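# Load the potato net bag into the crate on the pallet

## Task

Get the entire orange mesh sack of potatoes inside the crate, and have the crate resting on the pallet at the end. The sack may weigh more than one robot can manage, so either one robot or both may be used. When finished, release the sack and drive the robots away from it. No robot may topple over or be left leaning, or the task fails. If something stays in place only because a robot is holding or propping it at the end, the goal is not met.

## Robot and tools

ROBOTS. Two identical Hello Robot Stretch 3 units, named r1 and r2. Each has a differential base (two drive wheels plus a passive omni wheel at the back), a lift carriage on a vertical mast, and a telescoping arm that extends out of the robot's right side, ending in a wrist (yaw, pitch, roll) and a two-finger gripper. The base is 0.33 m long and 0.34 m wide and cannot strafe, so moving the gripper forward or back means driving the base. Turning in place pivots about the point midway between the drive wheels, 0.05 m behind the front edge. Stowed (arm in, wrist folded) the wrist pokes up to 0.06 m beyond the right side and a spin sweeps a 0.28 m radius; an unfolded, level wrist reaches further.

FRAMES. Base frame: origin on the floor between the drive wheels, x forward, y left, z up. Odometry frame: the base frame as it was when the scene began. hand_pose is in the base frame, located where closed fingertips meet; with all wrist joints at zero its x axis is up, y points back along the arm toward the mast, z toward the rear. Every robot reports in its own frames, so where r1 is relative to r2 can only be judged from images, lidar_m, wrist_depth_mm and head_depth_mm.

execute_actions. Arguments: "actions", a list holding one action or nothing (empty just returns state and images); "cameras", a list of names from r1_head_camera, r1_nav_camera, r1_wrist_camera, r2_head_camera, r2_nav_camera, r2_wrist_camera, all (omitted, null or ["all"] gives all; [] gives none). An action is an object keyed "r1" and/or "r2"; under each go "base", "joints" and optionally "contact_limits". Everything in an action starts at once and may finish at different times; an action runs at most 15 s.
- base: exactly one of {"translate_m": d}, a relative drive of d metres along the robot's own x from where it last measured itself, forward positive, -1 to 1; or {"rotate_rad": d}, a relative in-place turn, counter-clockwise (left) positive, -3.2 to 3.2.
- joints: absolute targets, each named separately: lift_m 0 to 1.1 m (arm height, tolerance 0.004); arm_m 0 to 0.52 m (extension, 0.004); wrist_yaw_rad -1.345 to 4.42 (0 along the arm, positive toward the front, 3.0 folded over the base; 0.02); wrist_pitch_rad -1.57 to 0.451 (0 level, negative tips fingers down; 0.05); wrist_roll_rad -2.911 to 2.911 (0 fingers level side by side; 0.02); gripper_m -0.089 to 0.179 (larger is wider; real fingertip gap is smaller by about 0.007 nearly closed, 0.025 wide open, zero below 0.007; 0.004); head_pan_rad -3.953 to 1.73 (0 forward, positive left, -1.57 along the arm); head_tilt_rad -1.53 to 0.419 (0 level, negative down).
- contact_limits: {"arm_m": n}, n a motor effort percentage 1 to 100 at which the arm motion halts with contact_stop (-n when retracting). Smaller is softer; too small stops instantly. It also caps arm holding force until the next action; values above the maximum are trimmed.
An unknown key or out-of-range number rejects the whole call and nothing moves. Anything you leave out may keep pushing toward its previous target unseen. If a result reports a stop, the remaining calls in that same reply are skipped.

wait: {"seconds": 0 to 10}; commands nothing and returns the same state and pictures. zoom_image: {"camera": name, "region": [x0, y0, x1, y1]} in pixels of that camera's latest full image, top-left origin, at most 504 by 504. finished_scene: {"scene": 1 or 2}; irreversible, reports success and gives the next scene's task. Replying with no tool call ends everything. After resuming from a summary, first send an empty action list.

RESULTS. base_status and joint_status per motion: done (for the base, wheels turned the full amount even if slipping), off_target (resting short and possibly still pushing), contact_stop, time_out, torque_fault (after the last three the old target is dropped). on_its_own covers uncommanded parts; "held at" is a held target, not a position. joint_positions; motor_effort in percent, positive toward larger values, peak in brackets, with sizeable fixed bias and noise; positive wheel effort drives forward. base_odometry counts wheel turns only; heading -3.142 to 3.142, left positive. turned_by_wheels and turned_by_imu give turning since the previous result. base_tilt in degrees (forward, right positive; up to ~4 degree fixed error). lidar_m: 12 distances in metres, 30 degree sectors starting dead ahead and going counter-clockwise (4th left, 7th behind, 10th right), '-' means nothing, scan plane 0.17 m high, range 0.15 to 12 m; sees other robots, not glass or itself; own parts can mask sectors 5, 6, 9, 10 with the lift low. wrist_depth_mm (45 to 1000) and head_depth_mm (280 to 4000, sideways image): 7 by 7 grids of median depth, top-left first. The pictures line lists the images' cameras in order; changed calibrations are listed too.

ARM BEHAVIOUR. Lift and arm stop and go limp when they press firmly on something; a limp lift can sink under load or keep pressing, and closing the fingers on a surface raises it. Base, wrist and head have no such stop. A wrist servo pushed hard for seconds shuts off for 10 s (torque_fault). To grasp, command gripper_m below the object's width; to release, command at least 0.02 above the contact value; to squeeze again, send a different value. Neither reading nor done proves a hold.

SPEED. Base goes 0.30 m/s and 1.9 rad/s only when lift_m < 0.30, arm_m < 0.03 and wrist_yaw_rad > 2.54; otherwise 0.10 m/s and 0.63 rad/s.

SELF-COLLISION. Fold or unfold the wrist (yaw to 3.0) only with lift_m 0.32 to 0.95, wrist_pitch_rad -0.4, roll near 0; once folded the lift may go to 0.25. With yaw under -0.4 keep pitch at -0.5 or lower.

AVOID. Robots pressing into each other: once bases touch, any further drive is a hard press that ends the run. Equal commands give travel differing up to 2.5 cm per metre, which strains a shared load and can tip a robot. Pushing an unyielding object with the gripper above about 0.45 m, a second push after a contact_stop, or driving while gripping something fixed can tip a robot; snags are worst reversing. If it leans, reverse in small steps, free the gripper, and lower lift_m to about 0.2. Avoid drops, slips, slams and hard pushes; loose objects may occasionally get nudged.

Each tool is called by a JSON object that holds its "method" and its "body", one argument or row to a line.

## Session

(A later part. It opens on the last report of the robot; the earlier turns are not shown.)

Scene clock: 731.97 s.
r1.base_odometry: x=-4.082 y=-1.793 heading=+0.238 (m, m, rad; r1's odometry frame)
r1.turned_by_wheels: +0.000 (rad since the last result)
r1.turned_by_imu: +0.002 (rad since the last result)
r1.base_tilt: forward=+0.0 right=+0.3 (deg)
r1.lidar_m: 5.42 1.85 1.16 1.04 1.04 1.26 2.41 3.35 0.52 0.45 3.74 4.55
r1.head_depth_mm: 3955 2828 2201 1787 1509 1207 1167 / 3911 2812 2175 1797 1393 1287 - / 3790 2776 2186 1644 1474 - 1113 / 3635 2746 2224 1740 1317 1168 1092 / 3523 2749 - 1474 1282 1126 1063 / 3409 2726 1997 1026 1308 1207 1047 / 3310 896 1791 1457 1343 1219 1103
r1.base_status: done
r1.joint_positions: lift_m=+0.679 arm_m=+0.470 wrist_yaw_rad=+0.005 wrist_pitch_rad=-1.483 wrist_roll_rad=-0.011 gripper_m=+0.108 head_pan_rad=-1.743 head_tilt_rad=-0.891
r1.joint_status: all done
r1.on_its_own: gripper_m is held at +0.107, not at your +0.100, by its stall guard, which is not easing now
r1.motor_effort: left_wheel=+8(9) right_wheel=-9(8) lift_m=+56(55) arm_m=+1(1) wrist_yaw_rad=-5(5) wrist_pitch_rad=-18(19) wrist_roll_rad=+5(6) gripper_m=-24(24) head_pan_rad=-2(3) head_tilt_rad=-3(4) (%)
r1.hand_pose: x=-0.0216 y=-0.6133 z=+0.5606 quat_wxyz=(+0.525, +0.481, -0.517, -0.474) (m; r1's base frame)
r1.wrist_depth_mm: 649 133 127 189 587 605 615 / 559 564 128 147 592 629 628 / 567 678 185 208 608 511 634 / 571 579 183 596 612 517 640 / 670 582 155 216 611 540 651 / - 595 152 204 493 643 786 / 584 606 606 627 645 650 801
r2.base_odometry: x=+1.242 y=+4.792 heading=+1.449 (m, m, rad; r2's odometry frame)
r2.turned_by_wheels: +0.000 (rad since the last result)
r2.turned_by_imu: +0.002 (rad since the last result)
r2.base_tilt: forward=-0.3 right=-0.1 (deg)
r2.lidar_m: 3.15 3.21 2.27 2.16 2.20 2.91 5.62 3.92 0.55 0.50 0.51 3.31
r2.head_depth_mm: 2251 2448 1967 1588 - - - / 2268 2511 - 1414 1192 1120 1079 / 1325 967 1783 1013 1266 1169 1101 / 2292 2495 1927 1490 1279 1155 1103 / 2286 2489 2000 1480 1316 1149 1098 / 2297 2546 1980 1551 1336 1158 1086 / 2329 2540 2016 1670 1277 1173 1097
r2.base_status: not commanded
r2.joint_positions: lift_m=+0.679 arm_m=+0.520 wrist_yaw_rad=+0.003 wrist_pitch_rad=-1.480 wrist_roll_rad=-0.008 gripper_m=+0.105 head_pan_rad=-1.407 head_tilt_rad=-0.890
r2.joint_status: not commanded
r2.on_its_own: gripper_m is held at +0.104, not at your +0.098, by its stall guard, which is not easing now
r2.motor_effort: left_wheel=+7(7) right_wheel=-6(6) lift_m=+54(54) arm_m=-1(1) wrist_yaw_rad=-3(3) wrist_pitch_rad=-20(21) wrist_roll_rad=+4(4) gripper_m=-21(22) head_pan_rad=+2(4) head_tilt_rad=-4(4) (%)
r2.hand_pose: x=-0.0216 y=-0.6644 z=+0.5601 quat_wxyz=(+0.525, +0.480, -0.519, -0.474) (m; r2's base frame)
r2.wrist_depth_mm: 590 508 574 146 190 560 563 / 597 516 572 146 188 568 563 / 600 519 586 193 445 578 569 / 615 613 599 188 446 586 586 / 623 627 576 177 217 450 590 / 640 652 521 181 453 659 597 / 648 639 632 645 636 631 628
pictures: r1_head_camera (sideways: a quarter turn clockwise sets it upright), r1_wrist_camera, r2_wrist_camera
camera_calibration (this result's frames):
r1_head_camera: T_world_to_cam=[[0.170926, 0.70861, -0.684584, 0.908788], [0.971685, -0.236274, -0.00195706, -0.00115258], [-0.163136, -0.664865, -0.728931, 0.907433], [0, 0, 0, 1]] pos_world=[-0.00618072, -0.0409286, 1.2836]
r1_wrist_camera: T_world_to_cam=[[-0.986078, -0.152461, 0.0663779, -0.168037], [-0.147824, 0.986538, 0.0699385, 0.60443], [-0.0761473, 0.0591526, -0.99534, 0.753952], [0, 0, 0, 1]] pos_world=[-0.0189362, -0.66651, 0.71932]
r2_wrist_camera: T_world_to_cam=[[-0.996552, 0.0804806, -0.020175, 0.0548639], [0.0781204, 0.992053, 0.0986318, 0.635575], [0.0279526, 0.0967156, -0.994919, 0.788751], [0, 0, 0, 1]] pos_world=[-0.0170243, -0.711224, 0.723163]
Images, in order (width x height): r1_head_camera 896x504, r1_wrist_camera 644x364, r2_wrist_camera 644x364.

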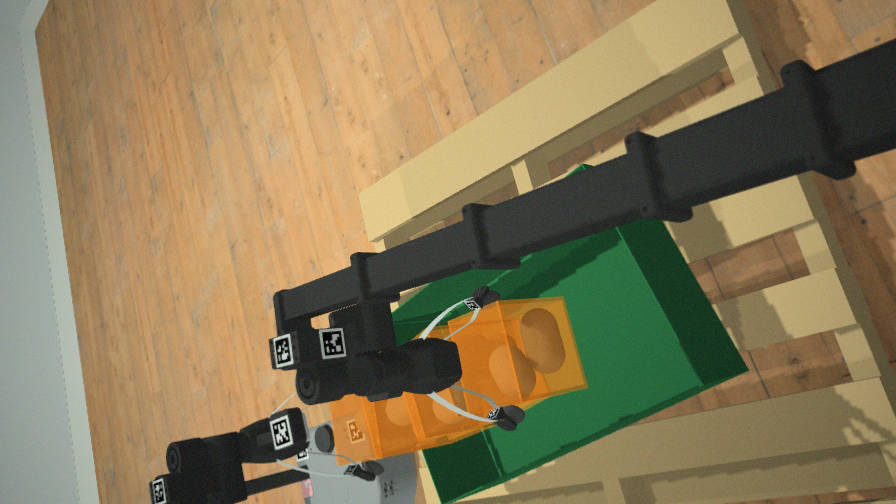

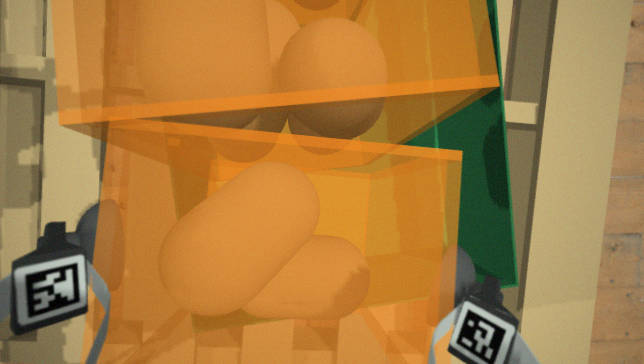

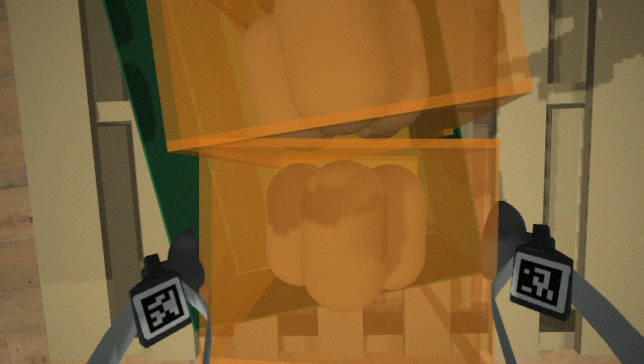

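{"method": "execute_actions", "body": {
  "actions": [
    {"r1":{"base":{"translate_m":-0.04}},"r2":{"base":{"translate_m":0.03}}}
  ],
  "cameras": []
}}

{"method": "execute_actions", "body": {
  "actions": [
    {"r1":{"joints":{"lift_m":0.45}},"r2":{"joints":{"lift_m":0.45}}}
  ],
  "cameras": ["r1_head_camera","r2_head_camera"]
}}

Scene clock: 738.73 s.
r1.base_odometry: x=-4.120 y=-1.803 heading=+0.239 (m, m, rad; r1's odometry frame)
r1.turned_by_wheels: +0.001 (rad since the last result)
r1.turned_by_imu: +0.001 (rad since the last result)
r1.base_tilt: forward=+0.0 right=+0.4 (deg)
r1.lidar_m: 5.46 1.83 1.15 1.03 1.03 1.25 2.40 3.31 0.54 0.46 3.77 4.55
r1.head_depth_mm: 3964 2818 2163 1788 1518 1201 1162 / 3835 2811 2177 1774 1374 1258 - / 3815 2768 2156 1626 1475 - 1112 / 3636 2759 2233 1657 1308 1169 1090 / 3526 2764 - 1473 1283 1127 1067 / 3429 2735 2035 1007 1308 1203 1085 / 3309 948 1789 1456 1336 1182 1065
r1.base_status: done
r1.joint_positions: lift_m=+0.679 arm_m=+0.470 wrist_yaw_rad=+0.007 wrist_pitch_rad=-1.478 wrist_roll_rad=-0.016 gripper_m=+0.108 head_pan_rad=-1.743 head_tilt_rad=-0.891
r1.joint_status: not commanded
r1.on_its_own: gripper_m is held at +0.107, not at your +0.100, by its stall guard, which is not easing now
r1.motor_effort: left_wheel=+9(10) right_wheel=-11(17) lift_m=+55(55) arm_m=+0(1) wrist_yaw_rad=-8(8) wrist_pitch_rad=-20(20) wrist_roll_rad=+7(8) gripper_m=-24(24) head_pan_rad=-3(3) head_tilt_rad=-3(3) (%)
r1.hand_pose: x=-0.0216 y=-0.6146 z=+0.5606 quat_wxyz=(+0.528, +0.482, -0.516, -0.471) (m; r1's base frame)
r1.wrist_depth_mm: 557 131 128 191 554 620 627 / 563 132 128 148 529 611 619 / 568 524 187 199 594 629 750 / 573 503 183 598 609 627 773 / 564 439 155 215 609 642 781 / - 582 151 203 487 639 789 / 584 591 609 619 647 646 794
r2.base_odometry: x=+1.246 y=+4.822 heading=+1.450 (m, m, rad; r2's odometry frame)
r2.turned_by_wheels: +0.000 (rad since the last result)
r2.turned_by_imu: +0.001 (rad since the last result)
r2.base_tilt: forward=-0.3 right=+0.0 (deg)
r2.lidar_m: 3.11 3.19 2.28 2.15 2.20 2.91 5.68 3.91 0.55 0.50 0.50 3.29
r2.head_depth_mm: 2254 2432 1972 1530 - - - / 2239 2473 - 1422 1206 1144 1083 / 1418 971 1791 1013 1268 1126 1104 / 2216 2459 1906 1495 1267 1160 1107 / 2300 2513 1999 1502 1309 1166 1092 / 2299 2531 1992 1506 1342 1175 1095 / 2333 2524 2011 1667 1338 1163 1094
r2.base_status: done
r2.joint_positions: lift_m=+0.679 arm_m=+0.520 wrist_yaw_rad=+0.004 wrist_pitch_rad=-1.474 wrist_roll_rad=-0.011 gripper_m=+0.105 head_pan_rad=-1.407 head_tilt_rad=-0.890
r2.joint_status: not commanded
r2.on_its_own: gripper_m is held at +0.104, not at your +0.098, by its stall guard, which is not easing now; wrist_pitch_rad is at rest, and its effort (-22) is outside its rest range (-20 to +32)
r2.motor_effort: left_wheel=+9(14) right_wheel=-8(9) lift_m=+54(54) arm_m=-1(1) wrist_yaw_rad=-4(5) wrist_pitch_rad=-22(22) wrist_roll_rad=+5(5) gripper_m=-21(21) head_pan_rad=+3(3) head_tilt_rad=-4(4) (%)
r2.hand_pose: x=-0.0216 y=-0.6657 z=+0.5601 quat_wxyz=(+0.527, +0.479, -0.519, -0.472) (m; r2's base frame)
r2.wrist_depth_mm: 584 524 574 146 202 562 560 / 590 596 546 147 192 565 563 / 605 605 574 200 540 565 571 / 621 618 562 184 516 579 583 / 691 621 506 177 222 519 589 / 696 641 503 185 445 617 591 / 777 639 637 627 627 631 620
pictures: none
No camera images: the call's "cameras" was empty. Leave "cameras" out to get every camera's image.

Scene clock: 741.67 s.
r1.base_odometry: x=-4.120 y=-1.803 heading=+0.239 (m, m, rad; r1's odometry frame)
r1.turned_by_wheels: +0.000 (rad since the last result)
r1.turned_by_imu: +0.000 (rad since the last result)
r1.base_tilt: forward=+0.2 right=+0.3 (deg)
r1.lidar_m: 5.44 1.84 1.15 1.03 1.03 1.25 2.40 3.31 0.54 0.46 3.76 4.56
r1.head_depth_mm: 3927 2842 2189 1793 1507 1202 1150 / 3919 2790 2182 1774 1389 1225 1155 / 3775 2773 2169 1642 1415 1220 1108 / 3669 2749 2163 1689 1278 1158 1096 / 3568 2747 2153 1527 1267 1130 1062 / 3401 2721 2127 1311 1253 1204 1081 / 3325 2737 1110 1450 1336 1186 1061
r1.base_status: not commanded
r1.joint_positions: lift_m=+0.450 arm_m=+0.470 wrist_yaw_rad=+0.007 wrist_pitch_rad=-1.478 wrist_roll_rad=-0.016 gripper_m=+0.108 head_pan_rad=-1.743 head_tilt_rad=-0.891
r1.joint_status: all done
r1.on_its_own: gripper_m is held at +0.107, not at your +0.100, by its stall guard, which is not easing now
r1.motor_effort: left_wheel=+10(9) right_wheel=-11(11) lift_m=+37(47) arm_m=+0(0) wrist_yaw_rad=-6(8) wrist_pitch_rad=-20(20) wrist_roll_rad=+8(7) gripper_m=-24(24) head_pan_rad=-3(3) head_tilt_rad=-3(3) (%)
r1.hand_pose: x=-0.0216 y=-0.6147 z=+0.3312 quat_wxyz=(+0.529, +0.482, -0.516, -0.471) (m; r1's base frame)
r1.wrist_depth_mm: 279 131 128 190 361 329 232 / 272 131 128 148 365 336 236 / 264 344 187 199 366 346 240 / 257 350 183 364 372 356 245 / - 352 155 214 370 365 250 / - 337 152 203 378 352 257 / 241 336 348 321 311 310 260
r2.base_odometry: x=+1.246 y=+4.822 heading=+1.450 (m, m, rad; r2's odometry frame)
r2.turned_by_wheels: +0.000 (rad since the last result)
r2.turned_by_imu: +0.001 (rad since the last result)
r2.base_tilt: forward=-0.3 right=+0.0 (deg)
r2.lidar_m: 3.11 3.20 2.27 2.16 2.21 2.90 5.65 3.92 0.55 0.50 0.50 3.28
r2.head_depth_mm: 2238 2449 1975 1555 1320 1160 1067 / 2255 2437 1979 1463 1117 1202 - / 1500 1809 1434 1279 1142 1127 1108 / 2285 2509 1863 1485 1265 1159 1107 / 2314 2501 1993 1497 1311 1163 1084 / 2306 2490 2012 1512 1332 1169 1091 / 2313 2520 2020 1674 1334 1166 1095
r2.base_status: not commanded
r2.joint_positions: lift_m=+0.450 arm_m=+0.520 wrist_yaw_rad=+0.004 wrist_pitch_rad=-1.474 wrist_roll_rad=-0.011 gripper_m=+0.105 head_pan_rad=-1.407 head_tilt_rad=-0.890
r2.joint_status: all done
r2.on_its_own: gripper_m is held at +0.104, not at your +0.098, by its stall guard, which is not easing now; wrist_pitch_rad is at rest, and its effort (-22) is outside its rest range (-20 to +32)
r2.motor_effort: left_wheel=+8(9) right_wheel=-8(8) lift_m=+21(47) arm_m=-1(1) wrist_yaw_rad=-5(4) wrist_pitch_rad=-22(22) wrist_roll_rad=+5(4) gripper_m=-21(21) head_pan_rad=+3(3) head_tilt_rad=-4(4) (%)
r2.hand_pose: x=-0.0216 y=-0.6658 z=+0.3316 quat_wxyz=(+0.528, +0.479, -0.519, -0.472) (m; r2's base frame)
r2.wrist_depth_mm: 269 359 355 146 202 300 205 / 258 359 359 147 192 319 214 / 247 349 366 200 355 339 224 / 236 330 371 184 361 356 233 / 227 307 378 178 221 365 242 / 218 267 380 185 375 370 236 / 213 281 385 351 317 287 256
pictures: r1_head_camera (sideways: a quarter turn clockwise sets it upright), r2_head_camera (sideways: a quarter turn clockwise sets it upright)
camera_calibration (this result's frames):
r1_head_camera: T_world_to_cam=[[0.170927, 0.70861, -0.684584, 0.908788], [0.971684, -0.236275, -0.00195705, -0.00115259], [-0.163137, -0.664865, -0.728931, 0.907433], [0, 0, 0, 1]] pos_world=[-0.00618077, -0.0409286, 1.2836]
r2_head_camera: T_world_to_cam=[[-0.0641182, 0.774433, -0.629399, 0.836677], [0.994443, 0.102355, 0.0246344, -0.0389272], [0.0834996, -0.624322, -0.776692, 0.970316], [0, 0, 0, 1]] pos_world=[0.0113362, -0.0381761, 1.2812]
Images, in order (width x height): r1_head_camera 896x504, r2_head_camera 896x504.

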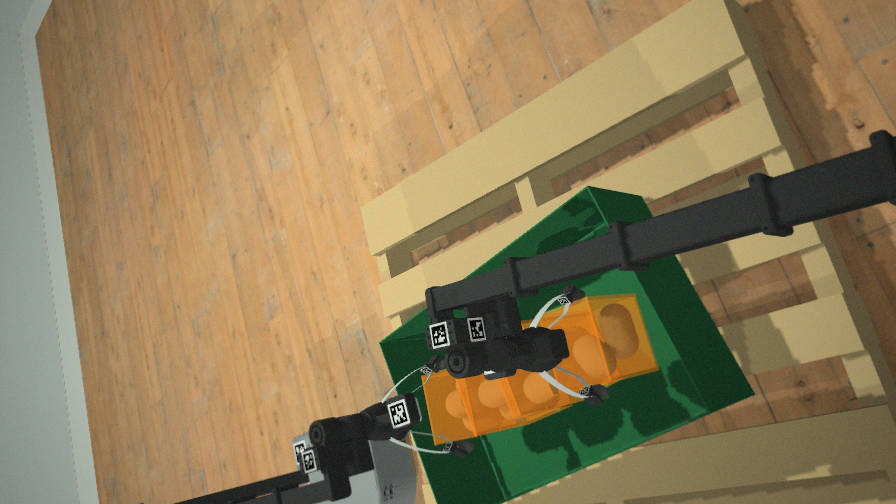

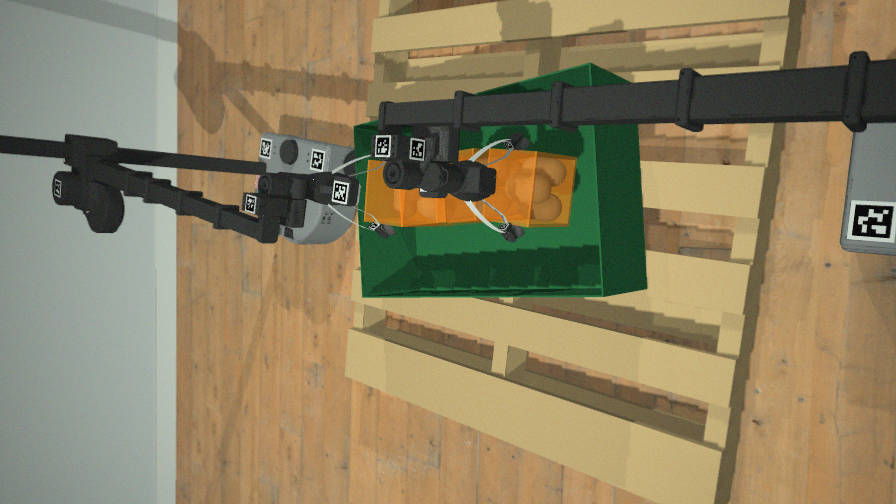

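{"method": "execute_actions", "body": {
  "actions": [
    {"r1":{"joints":{"lift_m":0.38}},"r2":{"joints":{"lift_m":0.38}}}
  ],
  "cameras": []
}}

{"method": "execute_actions", "body": {
  "actions": [
    {"r1":{"joints":{"gripper_m":0.15}},"r2":{"joints":{"gripper_m":0.15}}}
  ],
  "cameras": []
}}

{"method": "execute_actions", "body": {
  "actions": [
    {"r1":{"joints":{"lift_m":0.7}},"r2":{"joints":{"lift_m":0.7}}}
  ],
  "cameras": []
}}

{"method": "execute_actions", "body": {
  "actions": [
    {"r1":{"joints":{"arm_m":0.0}},"r2":{"joints":{"arm_m":0.0}}}
  ],
  "cameras": ["r1_head_camera","r2_head_camera"]
}}

Scene clock: 747.23 s.
r1.base_odometry: x=-4.120 y=-1.803 heading=+0.239 (m, m, rad; r1's odometry frame)
r1.turned_by_wheels: +0.000 (rad since the last result)
r1.turned_by_imu: +0.000 (rad since the last result)
r1.base_tilt: forward=+0.1 right=+0.2 (deg)
r1.lidar_m: 5.46 1.84 1.15 1.03 1.03 1.25 2.39 3.32 0.54 0.46 3.76 4.57
r1.head_depth_mm: 3973 2803 2192 1783 1512 1204 1155 / 3878 2834 2165 1774 1383 1229 1150 / 3802 2802 2177 1640 1426 1224 1133 / 3671 2785 2152 1658 1273 1163 1097 / 3527 2737 2145 1538 1278 1125 1071 / 3430 2724 2144 1395 1263 1213 1083 / 3266 2724 1793 1454 1332 1191 1061
r1.base_status: not commanded
r1.joint_positions: lift_m=+0.380 arm_m=+0.470 wrist_yaw_rad=+0.007 wrist_pitch_rad=-1.489 wrist_roll_rad=-0.012 gripper_m=+0.108 head_pan_rad=-1.743 head_tilt_rad=-0.891
r1.joint_status: all done
r1.on_its_own: gripper_m is held at +0.107, not at your +0.100, by its stall guard, which is not easing now
r1.motor_effort: left_wheel=+7(9) right_wheel=-8(11) lift_m=+32(39) arm_m=+1(0) wrist_yaw_rad=-7(8) wrist_pitch_rad=-17(20) wrist_roll_rad=+6(7) gripper_m=-23(24) head_pan_rad=-3(3) head_tilt_rad=-3(3) (%)
r1.hand_pose: x=-0.0216 y=-0.6117 z=+0.2614 quat_wxyz=(+0.525, +0.484, -0.515, -0.475) (m; r1's base frame)
r1.wrist_depth_mm: 270 111 116 135 286 292 232 / 270 118 120 136 292 297 236 / 263 278 184 285 295 300 241 / 257 282 171 290 299 303 247 / 240 283 152 207 299 306 251 / - 286 152 205 303 310 257 / 239 289 295 300 305 302 256
r2.base_odometry: x=+1.246 y=+4.822 heading=+1.449 (m, m, rad; r2's odometry frame)
r2.turned_by_wheels: +0.000 (rad since the last result)
r2.turned_by_imu: +0.001 (rad since the last result)
r2.base_tilt: forward=-0.3 right=+0.0 (deg)
r2.lidar_m: 3.11 3.18 2.28 2.16 2.21 2.90 5.67 3.93 0.55 0.50 0.50 3.29
r2.head_depth_mm: 2252 2427 1984 1552 1318 1159 1066 / 2251 2466 1996 1490 1163 1142 1082 / 2145 1727 1412 1394 1196 1128 1106 / 2295 2513 1889 1498 1276 1153 1108 / 2272 2512 2013 1501 1304 1166 1092 / 2315 2523 2012 1507 1337 1172 1094 / 2332 2517 2032 1673 1341 1163 1098
r2.base_status: not commanded
r2.joint_positions: lift_m=+0.381 arm_m=+0.520 wrist_yaw_rad=+0.004 wrist_pitch_rad=-1.499 wrist_roll_rad=-0.011 gripper_m=+0.105 head_pan_rad=-1.407 head_tilt_rad=-0.890
r2.joint_status: all done
r2.on_its_own: gripper_m is held at +0.104, not at your +0.098, by its stall guard, which is not easing now
r2.motor_effort: left_wheel=+3(9) right_wheel=-3(8) lift_m=+16(22) arm_m=-1(1) wrist_yaw_rad=-4(4) wrist_pitch_rad=-15(22) wrist_roll_rad=+5(5) gripper_m=-20(21) head_pan_rad=+4(2) head_tilt_rad=-4(4) (%)
r2.hand_pose: x=-0.0217 y=-0.6594 z=+0.2619 quat_wxyz=(+0.522, +0.486, -0.513, -0.478) (m; r2's base frame)
r2.wrist_depth_mm: 268 286 179 130 176 274 206 / 256 292 288 135 183 282 215 / 245 296 294 200 289 286 223 / 235 302 300 176 216 291 233 / 227 307 304 174 220 295 243 / 217 267 310 225 306 302 236 / 211 278 318 314 303 275 245
pictures: none
No camera images: the call's "cameras" was empty. Leave "cameras" out to get every camera's image.

Scene clock: 748.37 s.
r1.base_odometry: x=-4.120 y=-1.803 heading=+0.238 (m, m, rad; r1's odometry frame)
r1.turned_by_wheels: +0.000 (rad since the last result)
r1.turned_by_imu: +0.000 (rad since the last result)
r1.base_tilt: forward=+0.2 right=+0.3 (deg)
r1.lidar_m: 5.45 1.84 1.15 1.03 1.04 1.25 2.40 3.30 0.54 0.46 3.76 4.54
r1.head_depth_mm: 3966 2799 2191 1793 1507 1205 1157 / 3918 2790 2177 1785 1388 1223 1149 / 3808 2790 2161 1645 1419 1233 1129 / 3643 2784 2152 1662 1277 1171 1097 / 3544 2728 2146 1530 1276 1125 1064 / 3431 2756 2136 1395 1275 1210 1086 / 3328 2747 1795 1442 1337 1180 1064
r1.base_status: not commanded
r1.joint_positions: lift_m=+0.380 arm_m=+0.470 wrist_yaw_rad=+0.005 wrist_pitch_rad=-1.521 wrist_roll_rad=-0.009 gripper_m=+0.150 head_pan_rad=-1.743 head_tilt_rad=-0.891
r1.joint_status: all done
r1.motor_effort: left_wheel=+2(7) right_wheel=-1(8) lift_m=+33(33) arm_m=+0(0) wrist_yaw_rad=-6(8) wrist_pitch_rad=-8(17) wrist_roll_rad=+4(5) gripper_m=-3(86) head_pan_rad=-3(3) head_tilt_rad=-3(3) (%)
r1.hand_pose: x=-0.0217 y=-0.6035 z=+0.2616 quat_wxyz=(+0.516, +0.491, -0.508, -0.484) (m; r1's base frame)
r1.wrist_depth_mm: 266 111 116 132 282 288 233 / 269 126 124 140 288 292 238 / 260 278 279 287 293 295 243 / 254 282 166 187 296 303 249 / 237 285 155 210 302 305 254 / - 290 293 300 307 314 260 / 237 294 297 301 283 - 248
r2.base_odometry: x=+1.246 y=+4.822 heading=+1.449 (m, m, rad; r2's odometry frame)
r2.turned_by_wheels: +0.000 (rad since the last result)
r2.turned_by_imu: +0.000 (rad since the last result)
r2.base_tilt: forward=-0.4 right=+0.0 (deg)
r2.lidar_m: 3.11 3.20 2.28 2.16 2.20 2.91 5.68 3.94 0.55 0.50 0.50 3.29
r2.head_depth_mm: 2266 2436 1981 1549 1316 1163 1068 / 2287 2464 1977 1509 1166 1142 1084 / 2133 1715 1448 1379 1205 1131 1103 / 2298 2482 1886 1479 1269 1151 1108 / 2282 2497 2029 1486 1307 1164 1091 / 2308 2497 2009 1508 1343 1167 1092 / 2303 2554 2039 1668 1345 1159 1096
r2.base_status: not commanded
r2.joint_positions: lift_m=+0.381 arm_m=+0.520 wrist_yaw_rad=+0.004 wrist_pitch_rad=-1.535 wrist_roll_rad=-0.009 gripper_m=+0.150 head_pan_rad=-1.407 head_tilt_rad=-0.890
r2.joint_status: all done
r2.motor_effort: left_wheel=-4(4) right_wheel=+4(4) lift_m=+16(16) arm_m=-1(1) wrist_yaw_rad=-4(5) wrist_pitch_rad=-4(15) wrist_roll_rad=+4(5) gripper_m=-3(73) head_pan_rad=+3(3) head_tilt_rad=-4(4) (%)
r2.hand_pose: x=-0.0217 y=-0.6501 z=+0.2623 quat_wxyz=(+0.512, +0.494, -0.505, -0.488) (m; r2's base frame)
r2.wrist_depth_mm: 266 281 175 128 172 272 206 / 256 289 285 139 279 279 215 / 245 295 294 223 285 285 223 / 235 301 299 174 218 293 235 / 226 306 308 183 300 298 242 / 217 265 316 313 310 306 231 / 211 274 322 312 281 257 232
pictures: none
No camera images: the call's "cameras" was empty. Leave "cameras" out to get every camera's image.

Scene clock: 752.10 s.
r1.base_odometry: x=-4.120 y=-1.803 heading=+0.238 (m, m, rad; r1's odometry frame)
r1.turned_by_wheels: +0.000 (rad since the last result)
r1.turned_by_imu: +0.000 (rad since the last result)
r1.base_tilt: forward=+0.0 right=+0.3 (deg)
r1.lidar_m: 5.44 1.84 1.15 1.03 1.03 1.25 2.39 3.29 0.54 0.46 3.76 4.55
r1.head_depth_mm: 3961 2834 2175 1785 1508 1203 1172 / 3940 2807 2186 1787 1361 1251 - / 3784 2775 2195 1639 1452 1231 1113 / 3652 2788 2208 1637 1311 1172 1096 / 3564 2774 - 1503 1307 1127 1069 / 3421 2748 2096 1468 1270 1201 1085 / 3318 933 1748 1464 1332 1185 1066
r1.base_status: not commanded
r1.joint_positions: lift_m=+0.700 arm_m=+0.470 wrist_yaw_rad=+0.003 wrist_pitch_rad=-1.545 wrist_roll_rad=-0.004 gripper_m=+0.150 head_pan_rad=-1.743 head_tilt_rad=-0.891
r1.joint_status: all done
r1.motor_effort: left_wheel=+0(2) right_wheel=+1(2) lift_m=+43(47) arm_m=+0(0) wrist_yaw_rad=-4(5) wrist_pitch_rad=-1(8) wrist_roll_rad=+2(4) gripper_m=+0(2) head_pan_rad=-3(3) head_tilt_rad=-3(4) (%)
r1.hand_pose: x=-0.0217 y=-0.5974 z=+0.5816 quat_wxyz=(+0.508, +0.495, -0.504, -0.492) (m; r1's base frame)
r1.wrist_depth_mm: 565 511 580 496 569 617 622 / 577 537 585 563 599 627 630 / 590 592 592 603 609 638 773 / 598 606 609 622 634 647 788 / 699 614 594 601 519 655 812 / - 623 642 650 739 684 822 / 765 773 769 680 802 685 841
r2.base_odometry: x=+1.246 y=+4.822 heading=+1.449 (m, m, rad; r2's odometry frame)
r2.turned_by_wheels: +0.000 (rad since the last result)
r2.turned_by_imu: +0.001 (rad since the last result)
r2.base_tilt: forward=-0.3 right=-0.1 (deg)
r2.lidar_m: 3.11 3.20 2.28 2.16 2.21 2.90 5.66 3.93 0.55 0.50 0.50 3.27
r2.head_depth_mm: 2245 2443 1961 1597 - - - / 2243 2506 1866 1412 1190 1148 1080 / 1221 969 1822 1407 1207 1132 1102 / 2229 2484 1892 1491 1271 1156 1104 / 2297 2517 1987 1497 1305 1158 1093 / 2297 2511 2020 1507 1335 1166 1093 / 2306 2542 2026 1669 1343 1164 1093
r2.base_status: not commanded
r2.joint_positions: lift_m=+0.699 arm_m=+0.520 wrist_yaw_rad=+0.004 wrist_pitch_rad=-1.545 wrist_roll_rad=-0.006 gripper_m=+0.150 head_pan_rad=-1.407 head_tilt_rad=-0.890
r2.joint_status: all done
r2.motor_effort: left_wheel=-1(4) right_wheel=+0(4) lift_m=+44(45) arm_m=-1(1) wrist_yaw_rad=-4(4) wrist_pitch_rad=-2(4) wrist_roll_rad=+3(4) gripper_m=+0(3) head_pan_rad=+3(3) head_tilt_rad=-4(4) (%)
r2.hand_pose: x=-0.0217 y=-0.6476 z=+0.5811 quat_wxyz=(+0.509, +0.496, -0.504, -0.491) (m; r2's base frame)
r2.wrist_depth_mm: 588 598 577 465 561 582 568 / 603 608 592 478 576 585 584 / 623 616 602 526 589 597 600 / 695 635 596 620 614 604 608 / 781 656 582 618 527 612 616 / 799 669 537 652 658 678 634 / 838 827 814 798 800 796 783
pictures: none
No camera images: the call's "cameras" was empty. Leave "cameras" out to get every camera's image.

Scene clock: 757.07 s.
r1.base_odometry: x=-4.120 y=-1.803 heading=+0.238 (m, m, rad; r1's odometry frame)
r1.turned_by_wheels: +0.000 (rad since the last result)
r1.turned_by_imu: +0.001 (rad since the last result)
r1.base_tilt: forward=+0.0 right=+0.3 (deg)
r1.lidar_m: 5.45 1.83 1.15 1.03 1.03 1.25 2.39 3.28 0.54 0.46 3.76 4.53
r1.head_depth_mm: 3919 2815 2189 1799 1513 1206 1177 / 3886 2791 2183 1785 1384 1269 - / 3838 2804 2185 1641 1416 1242 - / 3624 2784 2150 1639 1299 1171 - / 3489 2806 2145 1515 1312 1122 1047 / 3457 2741 2138 1472 1273 1202 1082 / 3287 2610 1838 1456 1333 1186 1065
r1.base_status: not commanded
r1.joint_positions: lift_m=+0.700 arm_m=+0.001 wrist_yaw_rad=+0.002 wrist_pitch_rad=-1.546 wrist_roll_rad=-0.003 gripper_m=+0.150 head_pan_rad=-1.743 head_tilt_rad=-0.891
r1.joint_status: all done
r1.motor_effort: left_wheel=-1(0) right_wheel=+0(1) lift_m=+43(43) arm_m=-5(9) wrist_yaw_rad=-2(3) wrist_pitch_rad=-1(1) wrist_roll_rad=+1(2) gripper_m=+0(0) head_pan_rad=-2(3) head_tilt_rad=-3(4) (%)
r1.hand_pose: x=-0.0217 y=-0.1279 z=+0.5816 quat_wxyz=(+0.507, +0.495, -0.504, -0.493) (m; r1's base frame)
r1.wrist_depth_mm: 574 578 582 708 602 600 619 / 686 613 614 625 625 631 631 / 705 713 733 731 736 757 787 / 718 730 728 - 760 783 803 / 725 754 750 - 784 791 806 / - 753 777 - 796 812 807 / 745 767 786 815 815 829 839
r2.base_odometry: x=+1.246 y=+4.822 heading=+1.449 (m, m, rad; r2's odometry frame)
r2.turned_by_wheels: +0.000 (rad since the last result)
r2.turned_by_imu: +0.001 (rad since the last result)
r2.base_tilt: forward=-0.2 right=-0.1 (deg)
r2.lidar_m: 3.10 3.18 2.27 2.16 2.21 2.90 5.68 3.91 0.55 0.50 0.50 3.30
r2.head_depth_mm: 2253 2445 2001 1561 1328 1229 - / 2205 2448 1979 1423 1187 1171 - / 2230 2410 1787 1419 1206 1148 - / 2270 2472 1926 1481 1270 1153 1125 / 2303 2495 1989 1501 1305 1166 1097 / 2293 2480 2023 1514 1336 1170 1098 / 2330 2533 2018 1668 1347 1156 1096
r2.base_status: not commanded
r2.joint_positions: lift_m=+0.699 arm_m=+0.003 wrist_yaw_rad=+0.003 wrist_pitch_rad=-1.546 wrist_roll_rad=-0.006 gripper_m=+0.150 head_pan_rad=-1.407 head_tilt_rad=-0.890
r2.joint_status: all done
joint sent to its limit — the command would take r2.arm_m past its lower limit, so that joint was sent only as far as its limit.
r2.motor_effort: left_wheel=-1(0) right_wheel=+0(0) lift_m=+44(44) arm_m=-3(4) wrist_yaw_rad=-2(4) wrist_pitch_rad=-1(2) wrist_roll_rad=+3(3) gripper_m=+1(0) head_pan_rad=+2(3) head_tilt_rad=-4(4) (%)
r2.hand_pose: x=-0.0217 y=-0.1301 z=+0.5812 quat_wxyz=(+0.508, +0.496, -0.504, -0.492) (m; r2's base frame)
r2.wrist_depth_mm: 587 589 665 681 574 574 555 / 610 621 629 653 694 699 697 / 737 732 742 726 712 712 707 / 756 760 762 752 - 722 737 / 776 766 778 774 - 739 749 / 816 795 789 784 - 772 769 / 830 814 821 826 783 791 797
pictures: r1_head_camera (sideways: a quarter turn clockwise sets it upright), r2_head_camera (sideways: a quarter turn clockwise sets it upright)
camera_calibration (this result's frames):
r1_head_camera: T_world_to_cam=[[0.17093, 0.70861, -0.684584, 0.908789], [0.971683, -0.236279, -0.00195705, -0.00115259], [-0.16314, -0.664864, -0.728931, 0.907433], [0, 0, 0, 1]] pos_world=[-0.00618093, -0.0409285, 1.2836]
r2_head_camera: T_world_to_cam=[[-0.0642088, 0.774425, -0.629399, 0.836678], [0.994431, 0.102471, 0.0246344, -0.0389272], [0.0835727, -0.624312, -0.776692, 0.970315], [0, 0, 0, 1]] pos_world=[0.0113406, -0.0381755, 1.2812]
Images, in order (width x height): r1_head_camera 896x504, r2_head_camera 896x504.

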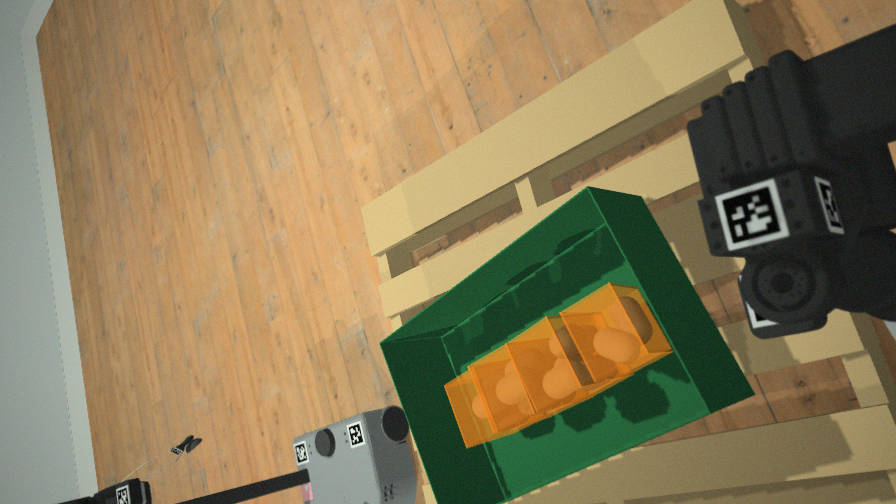

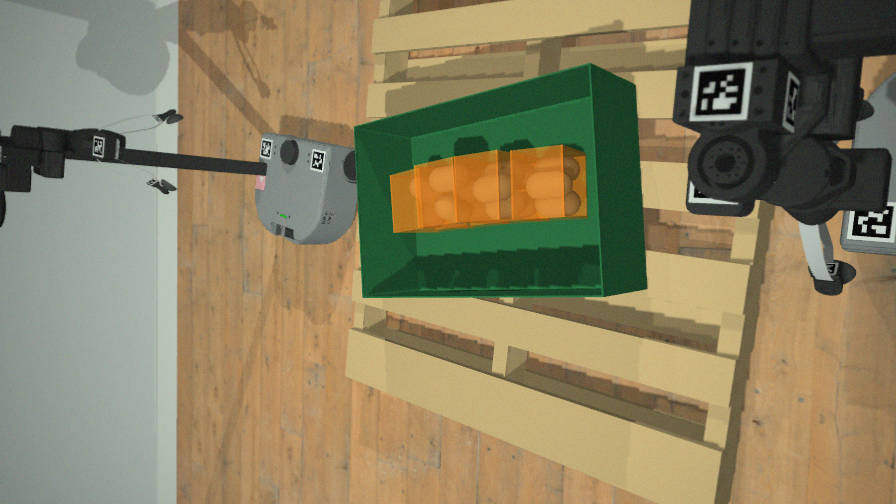

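{"method": "finished_scene", "body": {
  "scene": 1
}}

The scene is finished: the task was done.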